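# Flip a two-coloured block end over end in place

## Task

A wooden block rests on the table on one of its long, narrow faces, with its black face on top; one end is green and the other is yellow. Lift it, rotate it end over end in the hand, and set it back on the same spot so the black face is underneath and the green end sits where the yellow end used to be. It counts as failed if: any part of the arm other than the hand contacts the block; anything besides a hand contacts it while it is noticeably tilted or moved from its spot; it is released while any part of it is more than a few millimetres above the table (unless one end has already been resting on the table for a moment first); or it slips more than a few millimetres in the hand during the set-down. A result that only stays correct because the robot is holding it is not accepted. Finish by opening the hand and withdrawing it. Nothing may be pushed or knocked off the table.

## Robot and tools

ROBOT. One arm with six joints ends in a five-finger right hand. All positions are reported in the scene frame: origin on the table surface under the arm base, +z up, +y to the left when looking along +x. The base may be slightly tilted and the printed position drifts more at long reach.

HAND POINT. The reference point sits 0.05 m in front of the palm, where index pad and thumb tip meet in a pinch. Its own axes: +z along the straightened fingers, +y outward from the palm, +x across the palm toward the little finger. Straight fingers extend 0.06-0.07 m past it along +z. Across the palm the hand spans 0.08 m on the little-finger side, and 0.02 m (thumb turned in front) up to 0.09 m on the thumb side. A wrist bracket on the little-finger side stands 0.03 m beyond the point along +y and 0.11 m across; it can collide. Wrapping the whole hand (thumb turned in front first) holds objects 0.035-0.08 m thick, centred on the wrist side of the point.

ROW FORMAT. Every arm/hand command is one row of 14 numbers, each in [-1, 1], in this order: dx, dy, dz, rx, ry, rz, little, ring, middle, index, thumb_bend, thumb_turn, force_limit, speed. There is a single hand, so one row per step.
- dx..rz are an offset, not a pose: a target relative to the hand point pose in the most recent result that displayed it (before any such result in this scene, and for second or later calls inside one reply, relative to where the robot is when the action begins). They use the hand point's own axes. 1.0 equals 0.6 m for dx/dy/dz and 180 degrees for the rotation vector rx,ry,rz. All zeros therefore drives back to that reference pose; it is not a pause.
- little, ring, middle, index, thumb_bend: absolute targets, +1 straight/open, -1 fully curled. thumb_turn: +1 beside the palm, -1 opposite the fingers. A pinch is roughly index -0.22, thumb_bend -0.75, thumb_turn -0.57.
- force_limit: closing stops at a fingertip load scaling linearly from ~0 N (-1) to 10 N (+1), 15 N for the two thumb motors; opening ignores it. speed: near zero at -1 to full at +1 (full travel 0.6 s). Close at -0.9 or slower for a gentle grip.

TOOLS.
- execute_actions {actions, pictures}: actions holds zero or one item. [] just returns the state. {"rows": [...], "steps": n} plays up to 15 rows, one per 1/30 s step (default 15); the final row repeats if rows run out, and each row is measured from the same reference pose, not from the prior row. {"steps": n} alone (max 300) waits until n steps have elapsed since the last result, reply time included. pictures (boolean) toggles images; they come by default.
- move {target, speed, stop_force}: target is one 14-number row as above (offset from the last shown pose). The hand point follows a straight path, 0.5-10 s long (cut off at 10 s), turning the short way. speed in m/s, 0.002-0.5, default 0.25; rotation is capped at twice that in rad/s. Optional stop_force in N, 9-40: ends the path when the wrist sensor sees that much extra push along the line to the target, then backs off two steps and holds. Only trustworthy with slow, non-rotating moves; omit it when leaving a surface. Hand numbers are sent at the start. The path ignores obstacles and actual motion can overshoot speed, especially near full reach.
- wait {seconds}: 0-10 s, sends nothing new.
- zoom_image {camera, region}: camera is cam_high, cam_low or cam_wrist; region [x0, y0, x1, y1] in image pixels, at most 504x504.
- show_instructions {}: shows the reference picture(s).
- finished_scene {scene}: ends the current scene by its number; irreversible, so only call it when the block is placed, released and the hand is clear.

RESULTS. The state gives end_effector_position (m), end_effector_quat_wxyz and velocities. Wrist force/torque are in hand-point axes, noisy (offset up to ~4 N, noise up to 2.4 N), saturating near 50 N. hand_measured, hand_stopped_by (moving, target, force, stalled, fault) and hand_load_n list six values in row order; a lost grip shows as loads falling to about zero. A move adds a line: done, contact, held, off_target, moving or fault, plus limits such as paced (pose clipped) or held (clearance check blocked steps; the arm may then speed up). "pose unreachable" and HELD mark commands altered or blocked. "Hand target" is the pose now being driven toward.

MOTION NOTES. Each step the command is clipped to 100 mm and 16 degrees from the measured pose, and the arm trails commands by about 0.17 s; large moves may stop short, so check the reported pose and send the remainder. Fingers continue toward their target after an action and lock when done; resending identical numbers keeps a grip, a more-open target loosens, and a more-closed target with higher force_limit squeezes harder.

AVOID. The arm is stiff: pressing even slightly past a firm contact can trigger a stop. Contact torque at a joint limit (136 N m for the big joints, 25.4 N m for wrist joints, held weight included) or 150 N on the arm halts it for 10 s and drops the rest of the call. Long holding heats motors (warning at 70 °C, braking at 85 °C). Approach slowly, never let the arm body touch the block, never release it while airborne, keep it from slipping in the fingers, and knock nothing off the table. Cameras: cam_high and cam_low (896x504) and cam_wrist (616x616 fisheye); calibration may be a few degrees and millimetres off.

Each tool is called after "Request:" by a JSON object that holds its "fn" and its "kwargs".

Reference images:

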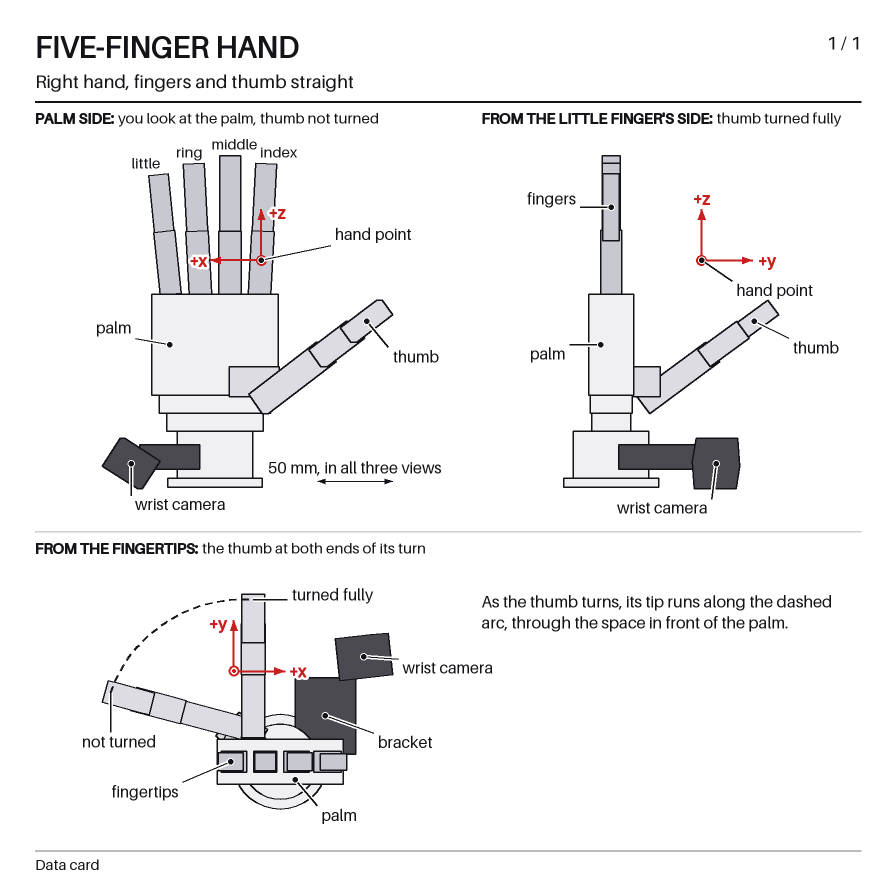

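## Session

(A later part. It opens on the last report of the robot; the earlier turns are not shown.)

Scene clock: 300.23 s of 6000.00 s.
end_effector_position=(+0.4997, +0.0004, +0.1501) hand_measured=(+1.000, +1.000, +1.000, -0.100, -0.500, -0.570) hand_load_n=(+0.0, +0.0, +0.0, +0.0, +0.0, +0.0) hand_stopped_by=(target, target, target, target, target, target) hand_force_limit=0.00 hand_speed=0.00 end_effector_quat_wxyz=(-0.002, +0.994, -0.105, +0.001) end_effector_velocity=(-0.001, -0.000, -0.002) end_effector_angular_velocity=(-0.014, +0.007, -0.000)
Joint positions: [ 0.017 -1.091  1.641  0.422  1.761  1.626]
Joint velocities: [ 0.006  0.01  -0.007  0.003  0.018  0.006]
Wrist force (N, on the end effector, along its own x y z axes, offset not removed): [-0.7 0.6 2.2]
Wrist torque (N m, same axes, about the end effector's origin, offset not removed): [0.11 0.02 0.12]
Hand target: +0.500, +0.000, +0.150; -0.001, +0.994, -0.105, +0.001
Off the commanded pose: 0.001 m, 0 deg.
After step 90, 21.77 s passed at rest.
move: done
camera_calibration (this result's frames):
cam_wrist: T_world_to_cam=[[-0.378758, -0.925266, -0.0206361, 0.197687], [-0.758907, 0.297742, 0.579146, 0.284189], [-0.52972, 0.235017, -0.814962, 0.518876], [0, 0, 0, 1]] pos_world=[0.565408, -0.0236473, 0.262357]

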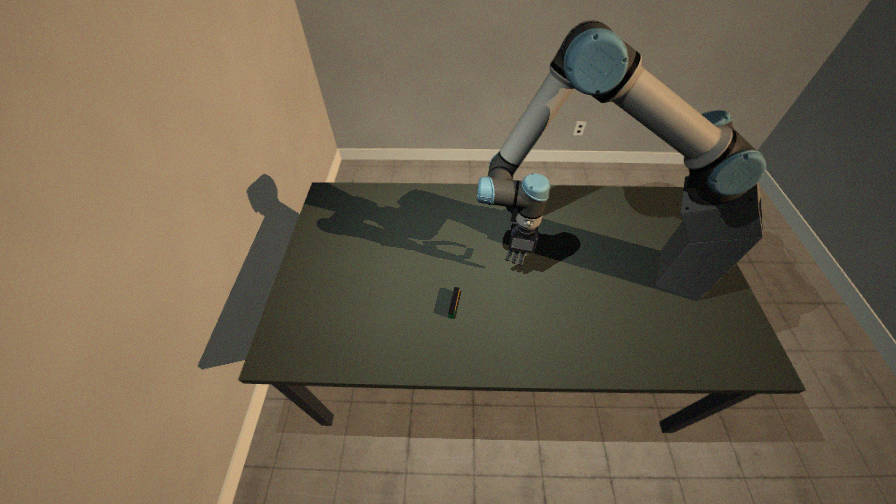

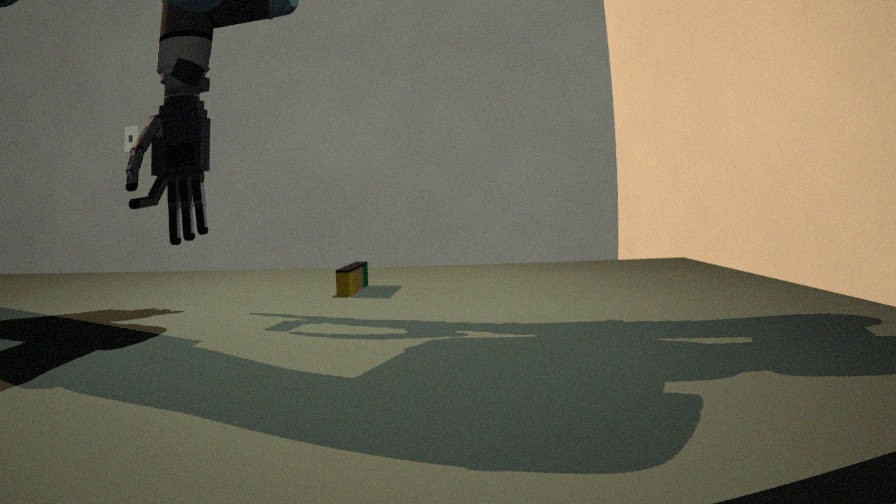

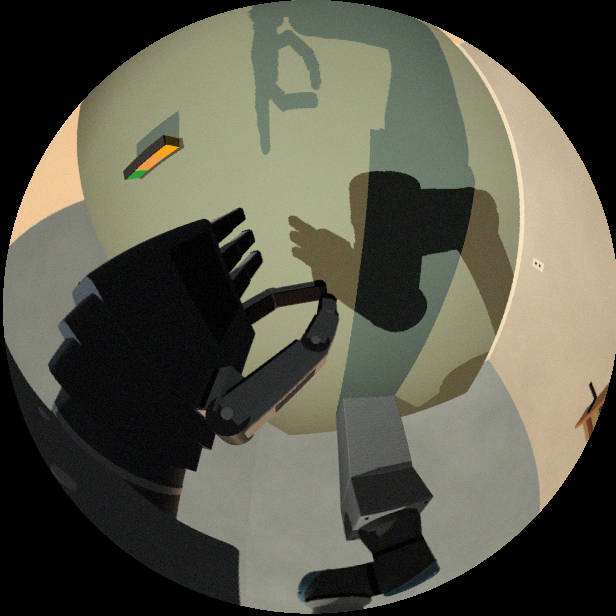

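Request:
{"fn": "move", "kwargs": {"target": [0.3426, -0.4330, 0.0835, 0.0726, 0.4612, 0.1836, 1, 1, 1, 0.45, -0.75, -0.57, 0, 0], "speed": 0.3}}

Scene clock: 403.43 s of 6000.00 s.
end_effector_position=(+0.7552, +0.2115, +0.1015) hand_measured=(+1.000, +1.000, +1.000, +0.450, -0.750, -0.570) hand_load_n=(+0.0, +0.0, +0.0, +0.0, +0.0, +0.0) hand_stopped_by=(target, target, target, target, target, target) hand_force_limit=0.00 hand_speed=0.00 end_effector_quat_wxyz=(-0.036, +0.673, -0.333, +0.659) end_effector_velocity=(+0.002, +0.002, -0.000) end_effector_angular_velocity=(-0.003, -0.010, -0.003)
Joint positions: [ 0.403 -0.63   1.467 -1.448  2.167  1.691]
Joint velocities: [ 0.001  0.009 -0.01  -0.012 -0.001 -0.006]
Wrist force (N, on the end effector, along its own x y z axes, offset not removed): [0.4 -0.8 2.8]
Wrist torque (N m, same axes, about the end effector's origin, offset not removed): [-0.09 -0.13 0.16]
Hand target: +0.755, +0.212, +0.101; -0.036, +0.673, -0.333, +0.659
Off the commanded pose: 0.000 m, 0 deg.
After step 90, 96.97 s passed at rest.
move: done
camera_calibration (this result's frames):
cam_wrist: T_world_to_cam=[[-0.363953, -0.682429, -0.633899, 0.488431], [-0.402387, 0.728989, -0.553769, 0.197879], [0.840014, 0.0535273, -0.539919, -0.458919], [0, 0, 0, 1]] pos_world=[0.642888, 0.213633, 0.171417]

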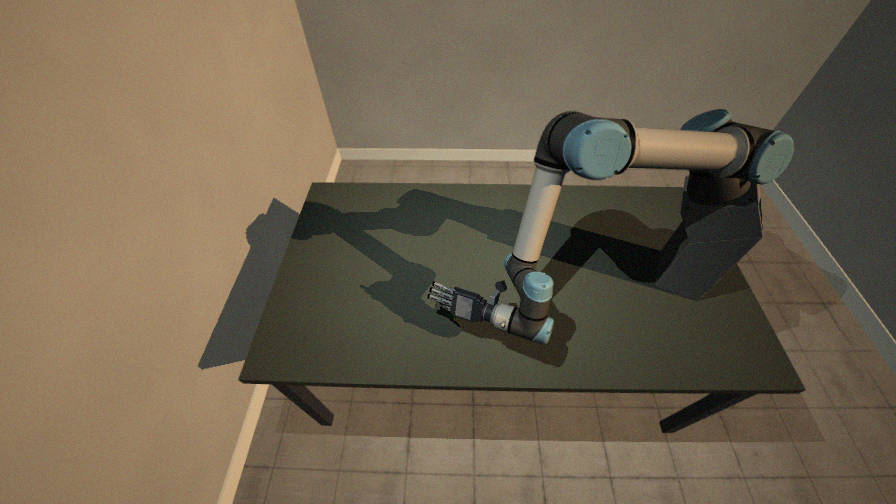

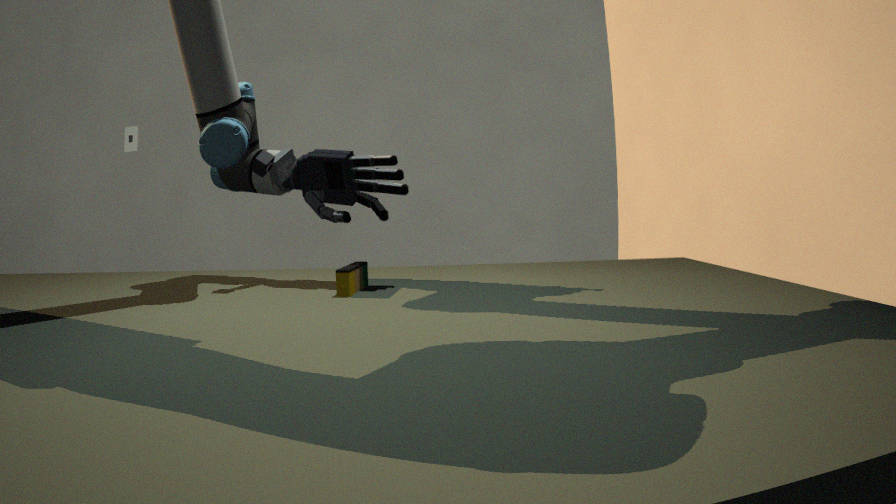

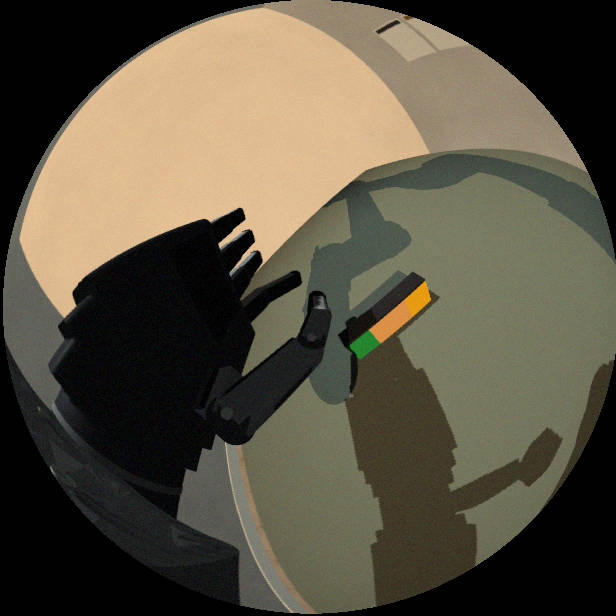

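Request:
{"fn": "zoom_image", "kwargs": {"camera": "cam_wrist", "region": [280, 250, 460, 390]}}

Request:
{"fn": "zoom_image", "kwargs": {"camera": "cam_low", "region": [280, 140, 440, 310]}}

Region (280, 250, 460, 390) of cam_wrist's 616x616 image, scaled by 2.800, with more detail than that image has.

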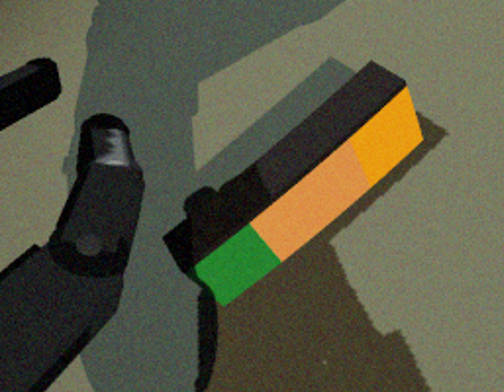

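Region (280, 140, 440, 310) of cam_low's 896x504 image, scaled by 2.965, with more detail than that image has; it fills the left 474 columns of this view, and the rest is white.

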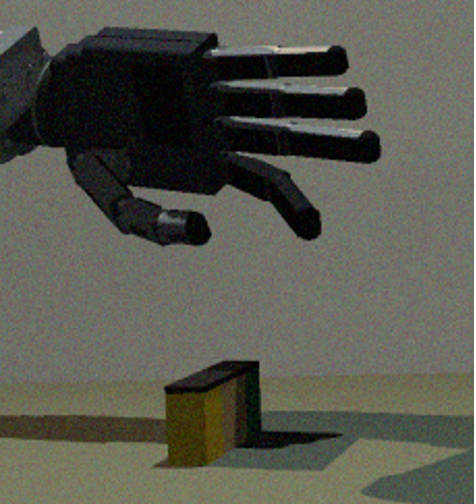

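Request:
{"fn": "move", "kwargs": {"target": [-0.0743, 0.0428, 0.0062, 0, 0, 0, 1, 1, 1, 0.45, -0.75, -0.57, 0, 0], "speed": 0.1}}

Request:
{"fn": "zoom_image", "kwargs": {"camera": "cam_wrist", "region": [240, 200, 460, 380]}}

Request:
{"fn": "zoom_image", "kwargs": {"camera": "cam_low", "region": [280, 180, 440, 310]}}

Scene clock: 431.73 s of 6000.00 s.
end_effector_position=(+0.7522, +0.2121, +0.0503) hand_measured=(+1.000, +1.000, +1.000, +0.450, -0.750, -0.570) hand_load_n=(+0.0, +0.0, +0.0, +0.0, +0.0, +0.0) hand_stopped_by=(target, target, target, target, target, target) hand_force_limit=0.00 hand_speed=0.00 end_effector_quat_wxyz=(-0.036, +0.673, -0.333, +0.659) end_effector_velocity=(+0.000, +0.001, -0.002) end_effector_angular_velocity=(+0.001, -0.000, +0.001)
Joint positions: [ 0.375 -0.526  1.385 -1.46   2.144  1.709]
Joint velocities: [-0.     0.005 -0.005  0.001 -0.001  0.001]
Wrist force (N, on the end effector, along its own x y z axes, offset not removed): [0.9 -0.3 0.8]
Wrist torque (N m, same axes, about the end effector's origin, offset not removed): [0.19 -0.12 0.19]
Hand target: +0.752, +0.212, +0.050; -0.036, +0.673, -0.333, +0.659
Off the commanded pose: 0.000 m, 0 deg.
After step 90, 24.30 s passed at rest.
move: done
camera_calibration (this result's frames):
cam_wrist: T_world_to_cam=[[-0.363932, -0.682429, -0.633912, 0.455318], [-0.402399, 0.728988, -0.553762, 0.16785], [0.840017, 0.0535532, -0.539911, -0.484164], [0, 0, 0, 1]] pos_world=[0.639954, 0.21429, 0.120175]

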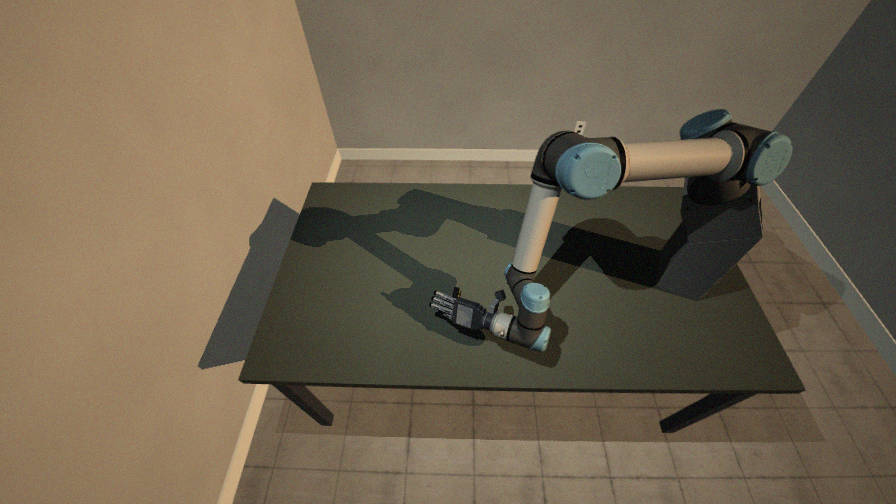

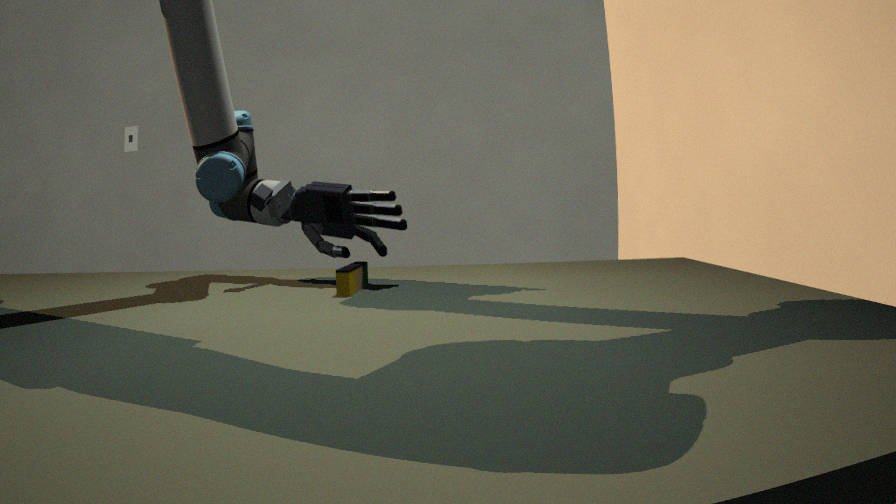

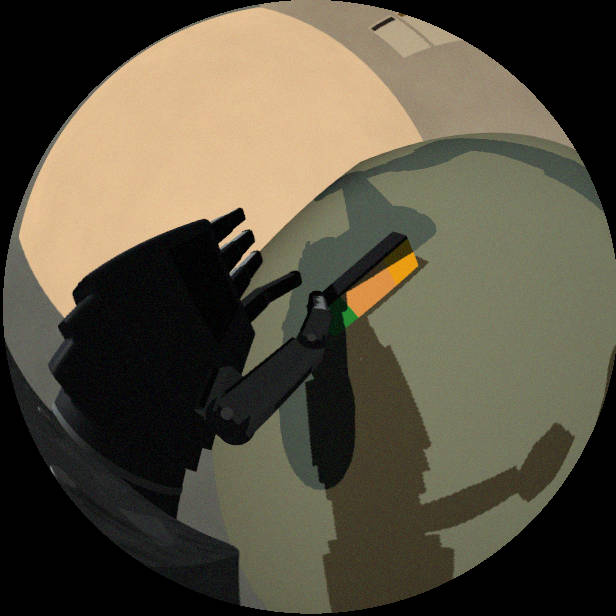

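Region (240, 200, 460, 380) of cam_wrist's 616x616 image, scaled by 2.291, with more detail than that image has; it fills the top 412 rows of this view, and the rest is white.

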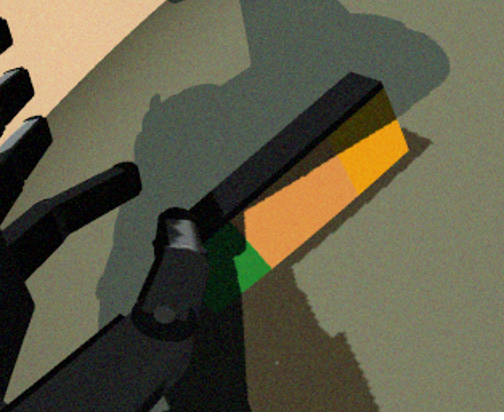

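Region (280, 180, 440, 310) of cam_low's 896x504 image, scaled by 3.150, with more detail than that image has; it fills the top 410 rows of this view, and the rest is white.

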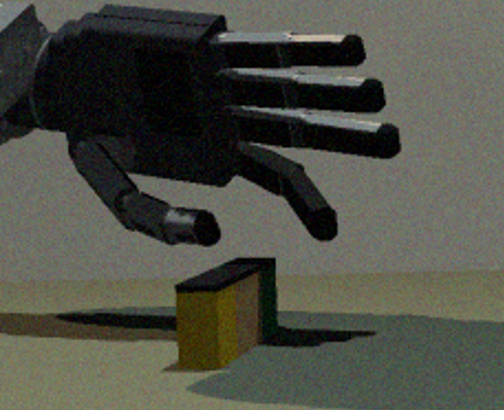

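Request:
{"fn": "move", "kwargs": {"target": [-0.0473, 0.0264, 0.0071, 0, 0, 0, 1, 1, 1, 0.45, -0.75, -0.57, 0, 0], "speed": 0.04}}

Request:
{"fn": "zoom_image", "kwargs": {"camera": "cam_wrist", "region": [240, 180, 460, 360]}}

Request:
{"fn": "zoom_image", "kwargs": {"camera": "cam_low", "region": [280, 190, 440, 320]}}

Scene clock: 443.30 s of 6000.00 s.
end_effector_position=(+0.7523, +0.2122, +0.0177) hand_measured=(+1.000, +1.000, +1.000, +0.450, -0.750, -0.570) hand_load_n=(+0.0, +0.0, +0.0, +0.0, +0.0, +0.0) hand_stopped_by=(target, target, target, target, target, target) hand_force_limit=0.00 hand_speed=0.00 end_effector_quat_wxyz=(-0.036, +0.673, -0.333, +0.659) end_effector_velocity=(+0.000, +0.001, -0.002) end_effector_angular_velocity=(+0.000, -0.000, +0.001)
Joint positions: [ 0.358 -0.458  1.32  -1.456  2.13   1.721]
Joint velocities: [-0.001  0.005 -0.006  0.002 -0.002  0.001]
Wrist force (N, on the end effector, along its own x y z axes, offset not removed): [0.2 0.4 2.7]
Wrist torque (N m, same axes, about the end effector's origin, offset not removed): [0.08 -0.17 0.17]
Hand target: +0.752, +0.212, +0.017; -0.036, +0.673, -0.333, +0.659
Off the commanded pose: 0.000 m, 0 deg.
After step 90, 7.40 s passed at rest.
move: done
camera_calibration (this result's frames):
cam_wrist: T_world_to_cam=[[-0.363923, -0.682431, -0.633915, 0.434774], [-0.402415, 0.728984, -0.553755, 0.149826], [0.840013, 0.0535731, -0.539914, -0.501771], [0, 0, 0, 1]] pos_world=[0.64001, 0.214364, 0.0876631]

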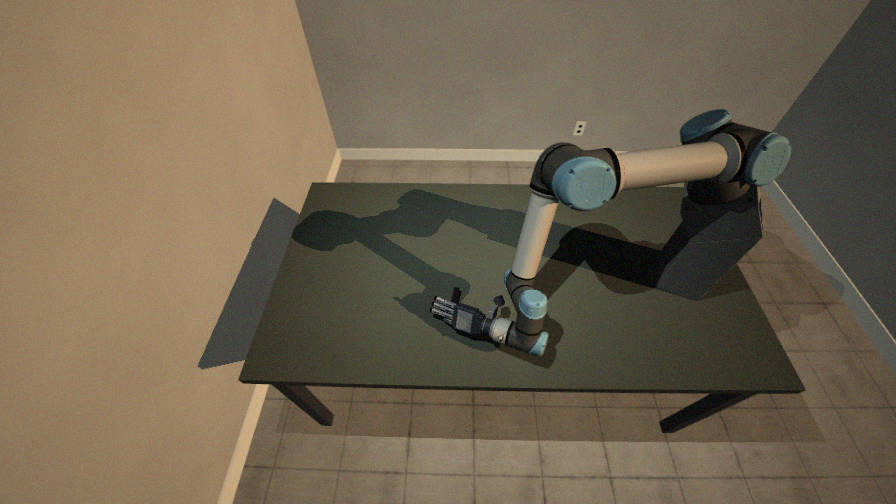

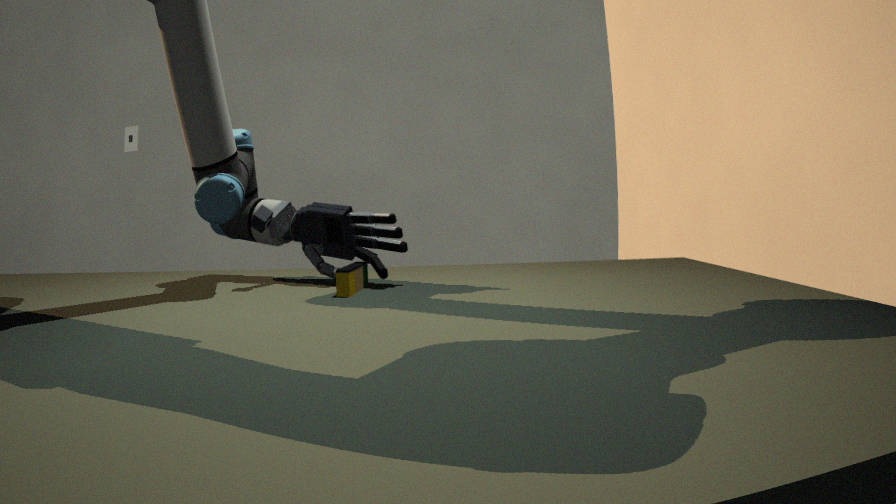

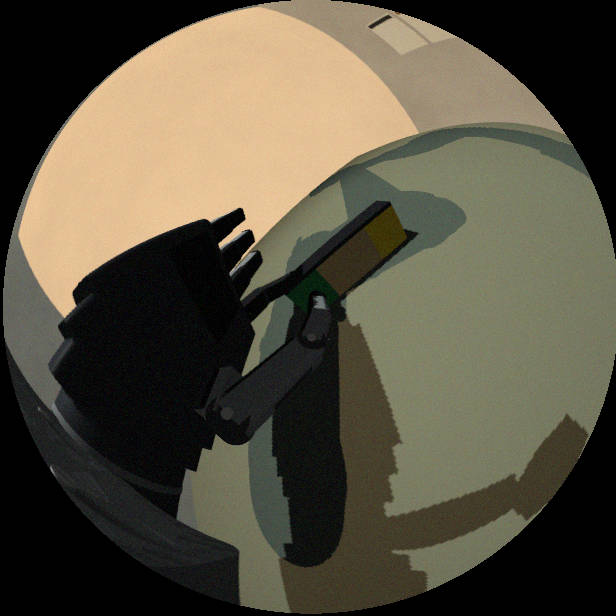

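Region (240, 180, 460, 360) of cam_wrist's 616x616 image, scaled by 2.291, with more detail than that image has; it fills the top 412 rows of this view, and the rest is white.

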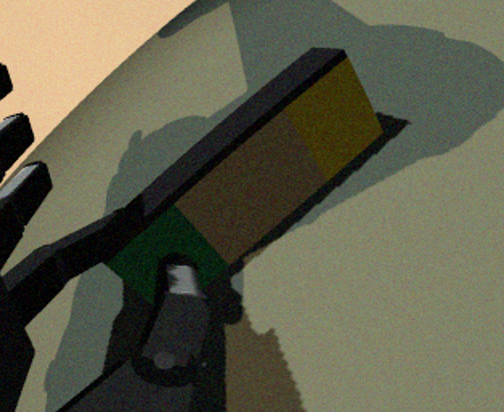

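Region (280, 190, 440, 320) of cam_low's 896x504 image, scaled by 3.150, with more detail than that image has; it fills the top 410 rows of this view, and the rest is white.

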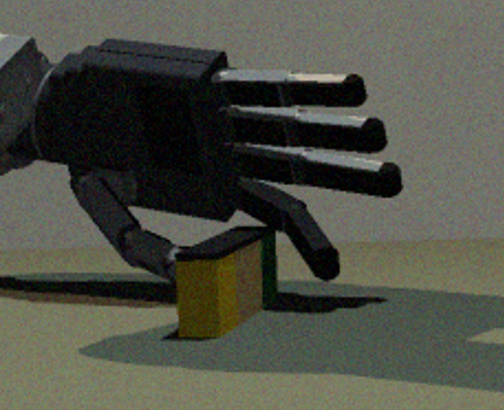

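Request:
{"fn": "move", "kwargs": {"target": [0, -0.0013, 0.0048, 0, 0, 0, 1, 1, 1, 0.2, -0.75, -0.57, -0.2, -0.5], "speed": 0.01}}

Request:
{"fn": "zoom_image", "kwargs": {"camera": "cam_wrist", "region": [240, 180, 460, 360]}}

Request:
{"fn": "zoom_image", "kwargs": {"camera": "cam_low", "region": [280, 190, 440, 320]}}

Scene clock: 451.90 s of 6000.00 s.
end_effector_position=(+0.7551, +0.2117, +0.0177) hand_measured=(+1.000, +1.000, +1.000, +0.200, -0.750, -0.570) hand_load_n=(+0.0, +0.0, +0.0, +0.0, +0.0, +0.0) hand_stopped_by=(target, target, target, target, target, target) hand_force_limit=-0.20 hand_speed=-0.50 end_effector_quat_wxyz=(-0.036, +0.673, -0.333, +0.659) end_effector_velocity=(+0.002, -0.000, +0.000) end_effector_angular_velocity=(+0.002, -0.001, -0.001)
Joint positions: [ 0.357 -0.458  1.313 -1.449  2.129  1.722]
Joint velocities: [-0.001 -0.    -0.003  0.002  0.     0.002]
Wrist force (N, on the end effector, along its own x y z axes, offset not removed): [-0.3 1.2 2.0]
Wrist torque (N m, same axes, about the end effector's origin, offset not removed): [0.22 -0.02 0.16]
Hand target: +0.755, +0.212, +0.018; -0.036, +0.673, -0.333, +0.659
Off the commanded pose: 0.000 m, 0 deg.
After step 90, 4.90 s passed at rest.
move: done
camera_calibration (this result's frames):
cam_wrist: T_world_to_cam=[[-0.363927, -0.682439, -0.633904, 0.435443], [-0.402434, 0.728976, -0.553751, 0.151311], [0.840002, 0.0535793, -0.539931, -0.504092], [0, 0, 0, 1]] pos_world=[0.642801, 0.21387, 0.0876421]

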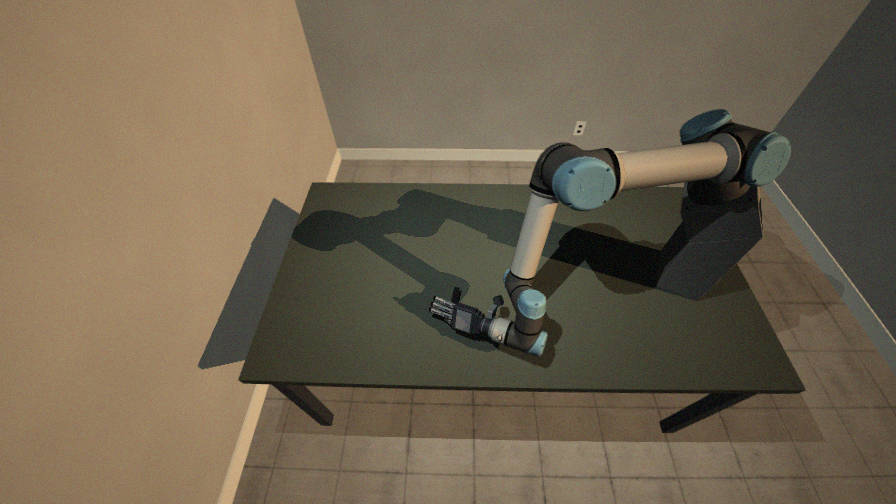

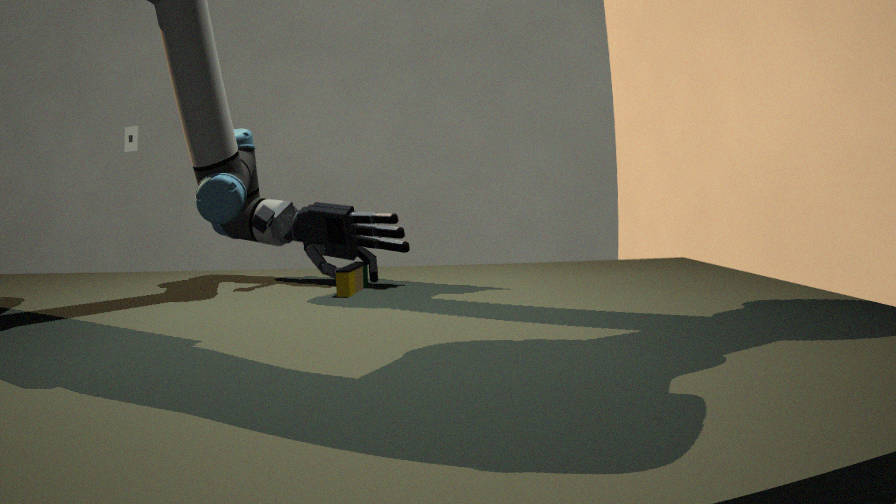

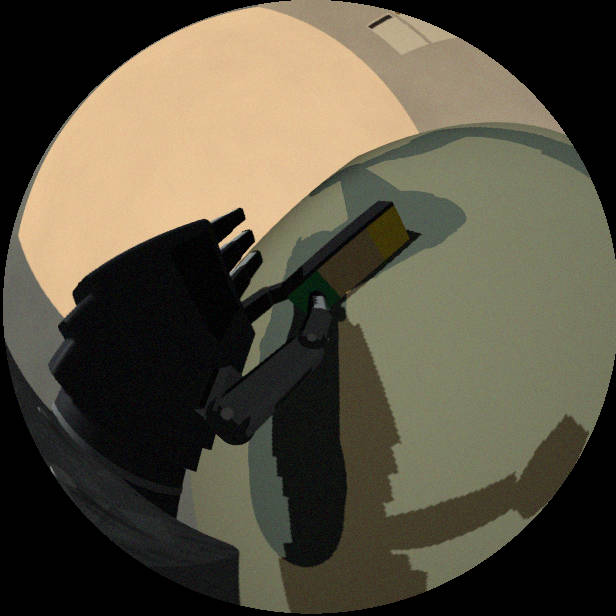

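Region (240, 180, 460, 360) of cam_wrist's 616x616 image, scaled by 2.291, with more detail than that image has; it fills the top 412 rows of this view, and the rest is white.

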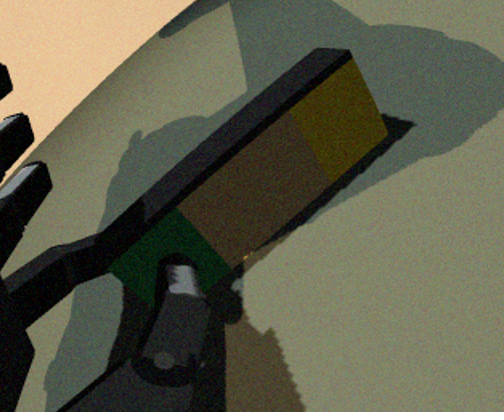

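Region (280, 190, 440, 320) of cam_low's 896x504 image, scaled by 3.150, with more detail than that image has; it fills the top 410 rows of this view, and the rest is white.

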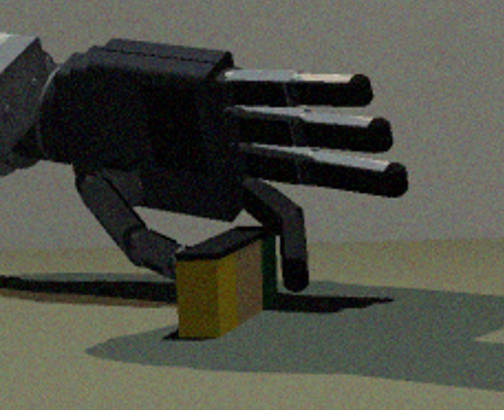

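Request:
{"fn": "execute_actions", "kwargs": {"actions": [{"rows": [[0, 0, 0, 0, 0, 0, 1, 1, 1, -0.3, -0.75, -0.57, -0.2, -0.9]], "steps": 15}], "pictures": false}}

Request:
{"fn": "execute_actions", "kwargs": {"actions": [{"steps": 45}]}}

Scene clock: 467.03 s of 6000.00 s.
end_effector_position=(+0.7551, +0.2117, +0.0177) hand_measured=(+1.000, +1.000, +1.000, +0.134, -0.750, -0.570) hand_load_n=(+0.0, +0.0, +0.0, +0.0, +0.0, +0.0) hand_stopped_by=(target, target, target, moving, target, target) hand_force_limit=-0.20 hand_speed=-0.90 end_effector_quat_wxyz=(-0.036, +0.673, -0.333, +0.659) end_effector_velocity=(-0.001, +0.000, -0.001) end_effector_angular_velocity=(-0.000, +0.001, +0.000)
Joint positions: [ 0.357 -0.458  1.313 -1.449  2.128  1.722]
Joint velocities: [-0.     0.001  0.    -0.001 -0.    -0.   ]
Wrist force (N, on the end effector, along its own x y z axes, offset not removed): [0.4 0.3 1.8]
Wrist torque (N m, same axes, about the end effector's origin, offset not removed): [0.04 -0.08 0.09]
Hand target: +0.755, +0.212, +0.018; -0.036, +0.673, -0.333, +0.659
Off the commanded pose: 0.000 m, 0 deg.
Steps of this call (steps 1 to 90: nothing new was sent; then 11.63 s passed at rest; steps 91 to 105: all 15 steps of this action). Readings (end_effector_position | what the end effector reports):
91: (+0.7552, +0.2117, +0.0177) | hand_measured=(+1.000, +1.000, +1.000, +0.200, -0.750, -0.570) hand_load_n=(+0.0, +0.0, +0.0, +0.0, +0.0, +0.0) hand_stopped_by=(target, target, target, moving, target, target) hand_force_limit=-0.20 hand_speed=-0.90
92: (+0.7552, +0.2117, +0.0177) | hand_measured=(+1.000, +1.000, +1.000, +0.200, -0.750, -0.570) hand_load_n=(+0.0, +0.0, +0.0, +0.0, +0.0, +0.0) hand_stopped_by=(target, target, target, moving, target, target) hand_force_limit=-0.20 hand_speed=-0.90
94: (+0.7552, +0.2117, +0.0177) | hand_measured=(+1.000, +1.000, +1.000, +0.194, -0.750, -0.570) hand_load_n=(+0.0, +0.0, +0.0, +0.0, +0.0, +0.0) hand_stopped_by=(target, target, target, moving, target, target) hand_force_limit=-0.20 hand_speed=-0.90
98: (+0.7553, +0.2117, +0.0178) | hand_measured=(+1.000, +1.000, +1.000, +0.172, -0.750, -0.570) hand_load_n=(+0.0, +0.0, +0.0, +0.0, +0.0, +0.0) hand_stopped_by=(target, target, target, moving, target, target) hand_force_limit=-0.20 hand_speed=-0.90
105: the state above

Scene clock: 468.53 s of 6000.00 s.
end_effector_position=(+0.7551, +0.2117, +0.0177) hand_measured=(+1.000, +1.000, +1.000, +0.064, -0.748, -0.570) hand_load_n=(+0.0, +0.0, +0.0, +5.0, +3.0, -2.0) hand_stopped_by=(target, target, target, force, target, target) hand_force_limit=-0.20 hand_speed=-0.90 end_effector_quat_wxyz=(-0.036, +0.673, -0.333, +0.659) end_effector_velocity=(+0.000, +0.000, +0.001) end_effector_angular_velocity=(-0.000, -0.001, +0.001)
Joint positions: [ 0.357 -0.458  1.313 -1.449  2.129  1.722]
Joint velocities: [ 0.    -0.001  0.    -0.001 -0.001 -0.   ]
Wrist force (N, on the end effector, along its own x y z axes, offset not removed): [1.7 -1.3 1.0]
Wrist torque (N m, same axes, about the end effector's origin, offset not removed): [0.05 0.04 0.10]
Hand target: +0.755, +0.212, +0.018; -0.036, +0.673, -0.333, +0.659
Off the commanded pose: 0.000 m, 0 deg.
Steps of this call (steps 1 to 45: nothing new was sent). Readings (end_effector_position | what the end effector reports):
1: (+0.7551, +0.2117, +0.0177) | hand_measured=(+1.000, +1.000, +1.000, +0.128, -0.750, -0.570) hand_load_n=(+0.0, +0.0, +0.0, +0.0, +0.0, +0.0) hand_stopped_by=(target, target, target, moving, target, target) hand_force_limit=-0.20 hand_speed=-0.90
2: (+0.7551, +0.2117, +0.0177) | hand_measured=(+1.000, +1.000, +1.000, +0.122, -0.750, -0.570) hand_load_n=(+0.0, +0.0, +0.0, +0.0, +0.0, +0.0) hand_stopped_by=(target, target, target, moving, target, target) hand_force_limit=-0.20 hand_speed=-0.90
4: (+0.7551, +0.2117, +0.0177) | hand_measured=(+1.000, +1.000, +1.000, +0.112, -0.750, -0.570) hand_load_n=(+0.0, +0.0, +0.0, +0.0, +0.0, +0.0) hand_stopped_by=(target, target, target, moving, target, target) hand_force_limit=-0.20 hand_speed=-0.90
8: (+0.7551, +0.2117, +0.0177) | hand_measured=(+1.000, +1.000, +1.000, +0.090, -0.750, -0.570) hand_load_n=(+0.0, +0.0, +0.0, +0.5, +0.5, +0.0) hand_stopped_by=(target, target, target, moving, target, target) hand_force_limit=-0.20 hand_speed=-0.90
45: the state above
camera_calibration (this result's frames):
cam_wrist: T_world_to_cam=[[-0.363908, -0.682417, -0.633938, 0.435432], [-0.402402, 0.728996, -0.553748, 0.151289], [0.840026, 0.0535846, -0.539893, -0.504114], [0, 0, 0, 1]] pos_world=[0.642805, 0.21387, 0.0876456]

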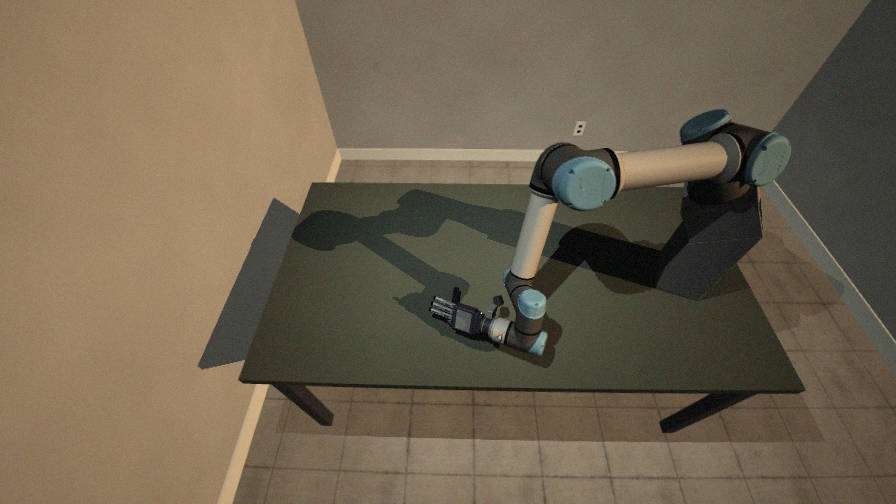

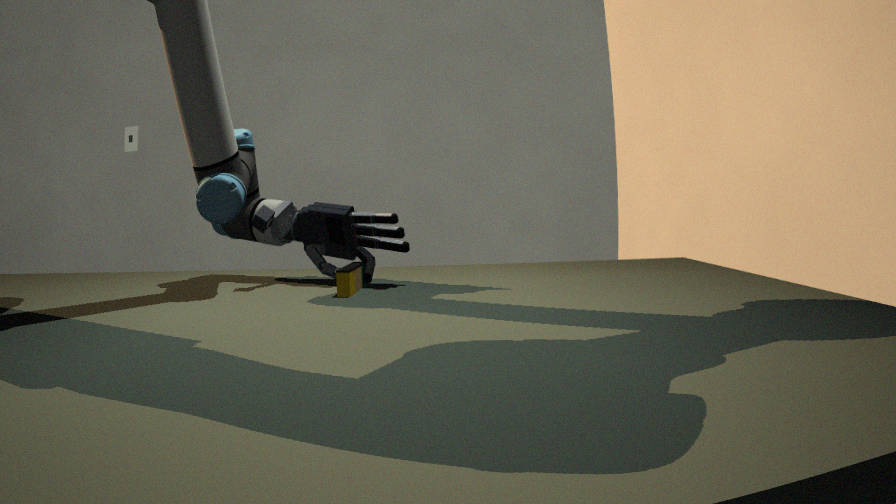

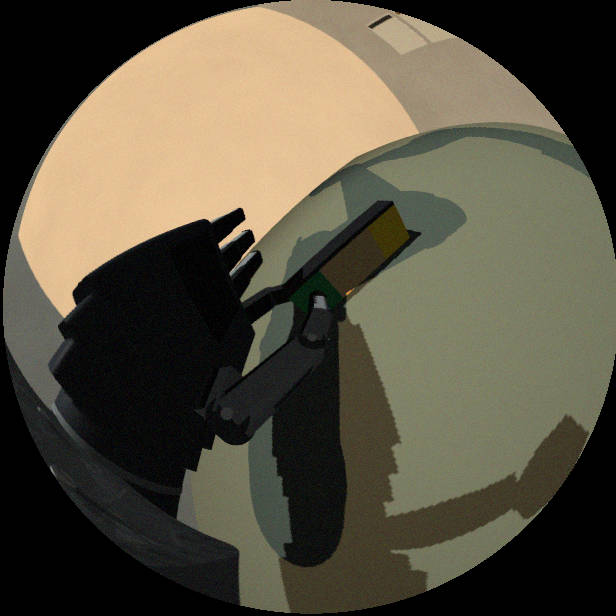

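Request:
{"fn": "execute_actions", "kwargs": {"actions": [{"rows": [[0, 0, 0, 0, 0, 0, 1, 1, 1, -0.35, -0.75, -0.57, 0.5, -0.9]], "steps": 15}], "pictures": false}}

Request:
{"fn": "move", "kwargs": {"target": [0.0058, -0.0032, -0.0009, 0, 0, 0, 1, 1, 1, -0.35, -0.75, -0.57, 0.5, -0.9], "speed": 0.01}}

Request:
{"fn": "zoom_image", "kwargs": {"camera": "cam_low", "region": [300, 230, 420, 320]}}

Request:
{"fn": "zoom_image", "kwargs": {"camera": "cam_wrist", "region": [240, 180, 460, 360]}}

Scene clock: 479.23 s of 6000.00 s.
end_effector_position=(+0.7551, +0.2117, +0.0177) hand_measured=(+1.000, +1.000, +1.000, +0.054, -0.748, -0.570) hand_load_n=(+0.0, +0.0, +0.0, +8.0, +4.0, -2.5) hand_stopped_by=(target, target, target, force, target, target) hand_force_limit=0.50 hand_speed=-0.90 end_effector_quat_wxyz=(-0.036, +0.673, -0.333, +0.659) end_effector_velocity=(+0.000, +0.000, +0.000) end_effector_angular_velocity=(+0.000, -0.001, +0.001)
Joint positions: [ 0.357 -0.458  1.313 -1.449  2.129  1.722]
Joint velocities: [-0.    -0.     0.    -0.    -0.001  0.   ]
Wrist force (N, on the end effector, along its own x y z axes, offset not removed): [2.4 -2.8 1.4]
Wrist torque (N m, same axes, about the end effector's origin, offset not removed): [0.01 -0.02 0.10]
Hand target: +0.755, +0.212, +0.018; -0.036, +0.673, -0.333, +0.659
Off the commanded pose: 0.000 m, 0 deg.
Steps of this call (steps 1 to 90: nothing new was sent; then 7.20 s passed at rest; steps 91 to 105: all 15 steps of this action). Readings (end_effector_position | what the end effector reports):
91: (+0.7551, +0.2117, +0.0177) | hand_measured=(+1.000, +1.000, +1.000, +0.064, -0.748, -0.570) hand_load_n=(+0.0, +0.0, +0.0, +5.0, +3.0, -2.0) hand_stopped_by=(target, target, target, moving, target, target) hand_force_limit=0.50 hand_speed=-0.90
92: (+0.7551, +0.2117, +0.0177) | hand_measured=(+1.000, +1.000, +1.000, +0.064, -0.748, -0.570) hand_load_n=(+0.0, +0.0, +0.0, +5.0, +3.0, -2.0) hand_stopped_by=(target, target, target, moving, target, target) hand_force_limit=0.50 hand_speed=-0.90
94: (+0.7551, +0.2117, +0.0177) | hand_measured=(+1.000, +1.000, +1.000, +0.060, -0.748, -0.570) hand_load_n=(+0.0, +0.0, +0.0, +7.0, +3.5, -2.0) hand_stopped_by=(target, target, target, moving, target, target) hand_force_limit=0.50 hand_speed=-0.90
98: (+0.7551, +0.2117, +0.0177) | hand_measured=(+1.000, +1.000, +1.000, +0.054, -0.748, -0.570) hand_load_n=(+0.0, +0.0, +0.0, +8.0, +4.0, -2.5) hand_stopped_by=(target, target, target, force, target, target) hand_force_limit=0.50 hand_speed=-0.90
105: the state above

Scene clock: 480.17 s of 6000.00 s.
end_effector_position=(+0.7550, +0.2117, +0.0215) hand_measured=(+1.000, +1.000, +1.000, +0.054, -0.748, -0.570) hand_load_n=(+0.0, +0.0, +0.0, +8.0, +4.5, -1.0) hand_stopped_by=(target, target, target, force, target, target) hand_force_limit=0.50 hand_speed=-0.90 end_effector_quat_wxyz=(-0.036, +0.673, -0.333, +0.659) end_effector_velocity=(+0.001, -0.001, +0.002) end_effector_angular_velocity=(-0.000, -0.001, -0.001)
Joint positions: [ 0.359 -0.466  1.321 -1.45   2.13   1.72 ]
Joint velocities: [-0.    -0.004  0.003 -0.001  0.001 -0.   ]
Wrist force (N, on the end effector, along its own x y z axes, offset not removed): [0.0 -0.1 1.8]
Wrist torque (N m, same axes, about the end effector's origin, offset not removed): [0.08 -0.09 0.11]
Hand target: +0.755, +0.212, +0.022; -0.036, +0.673, -0.333, +0.659
Off the commanded pose: 0.000 m, 0 deg.
move: done
camera_calibration (this result's frames):
cam_wrist: T_world_to_cam=[[-0.363931, -0.68244, -0.633901, 0.437845], [-0.402435, 0.728976, -0.553752, 0.153428], [0.84, 0.0535769, -0.539934, -0.501997], [0, 0, 0, 1]] pos_world=[0.642767, 0.213853, 0.091466]

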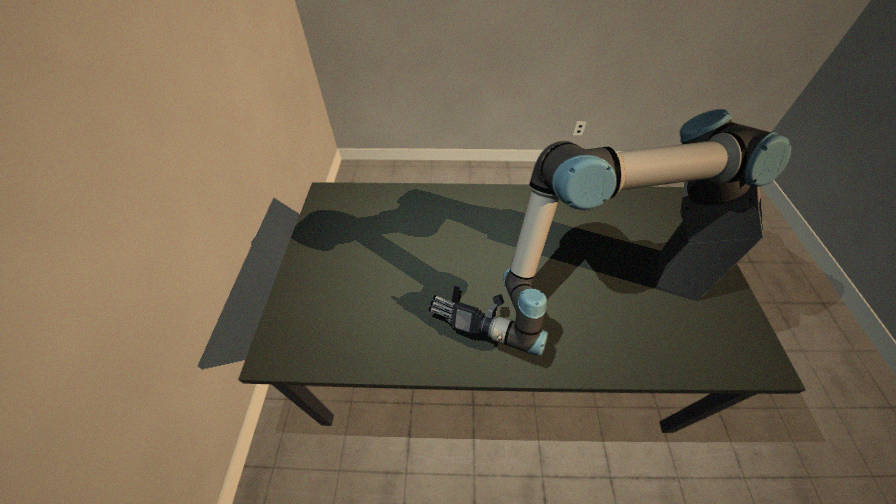

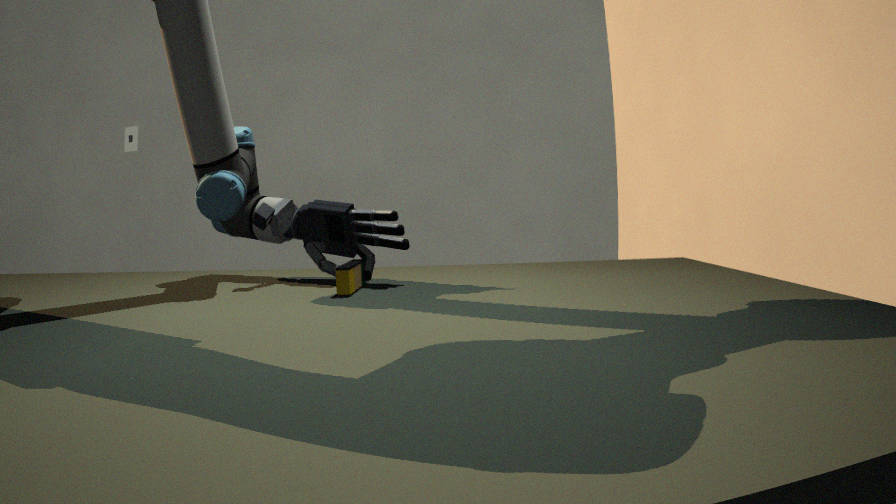

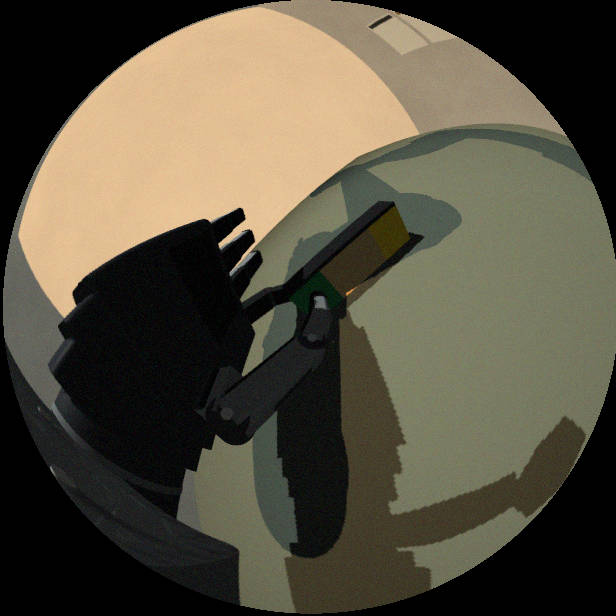

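Region (300, 230, 420, 320) of cam_low's 896x504 image, scaled by 4.200, with more detail than that image has; it fills the top 378 rows of this view, and the rest is white.

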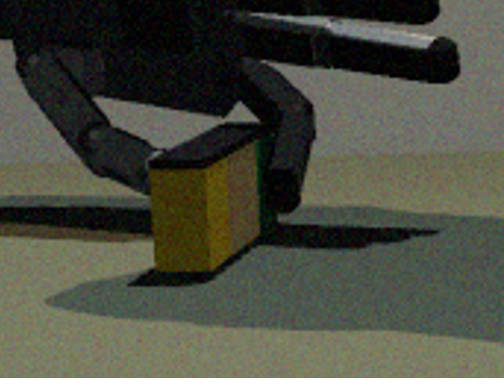

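Region (240, 180, 460, 360) of cam_wrist's 616x616 image, scaled by 2.291, with more detail than that image has; it fills the top 412 rows of this view, and the rest is white.

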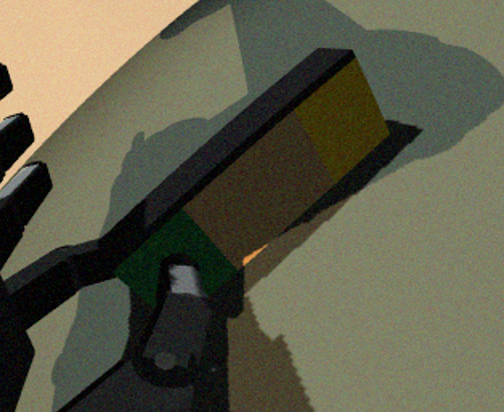

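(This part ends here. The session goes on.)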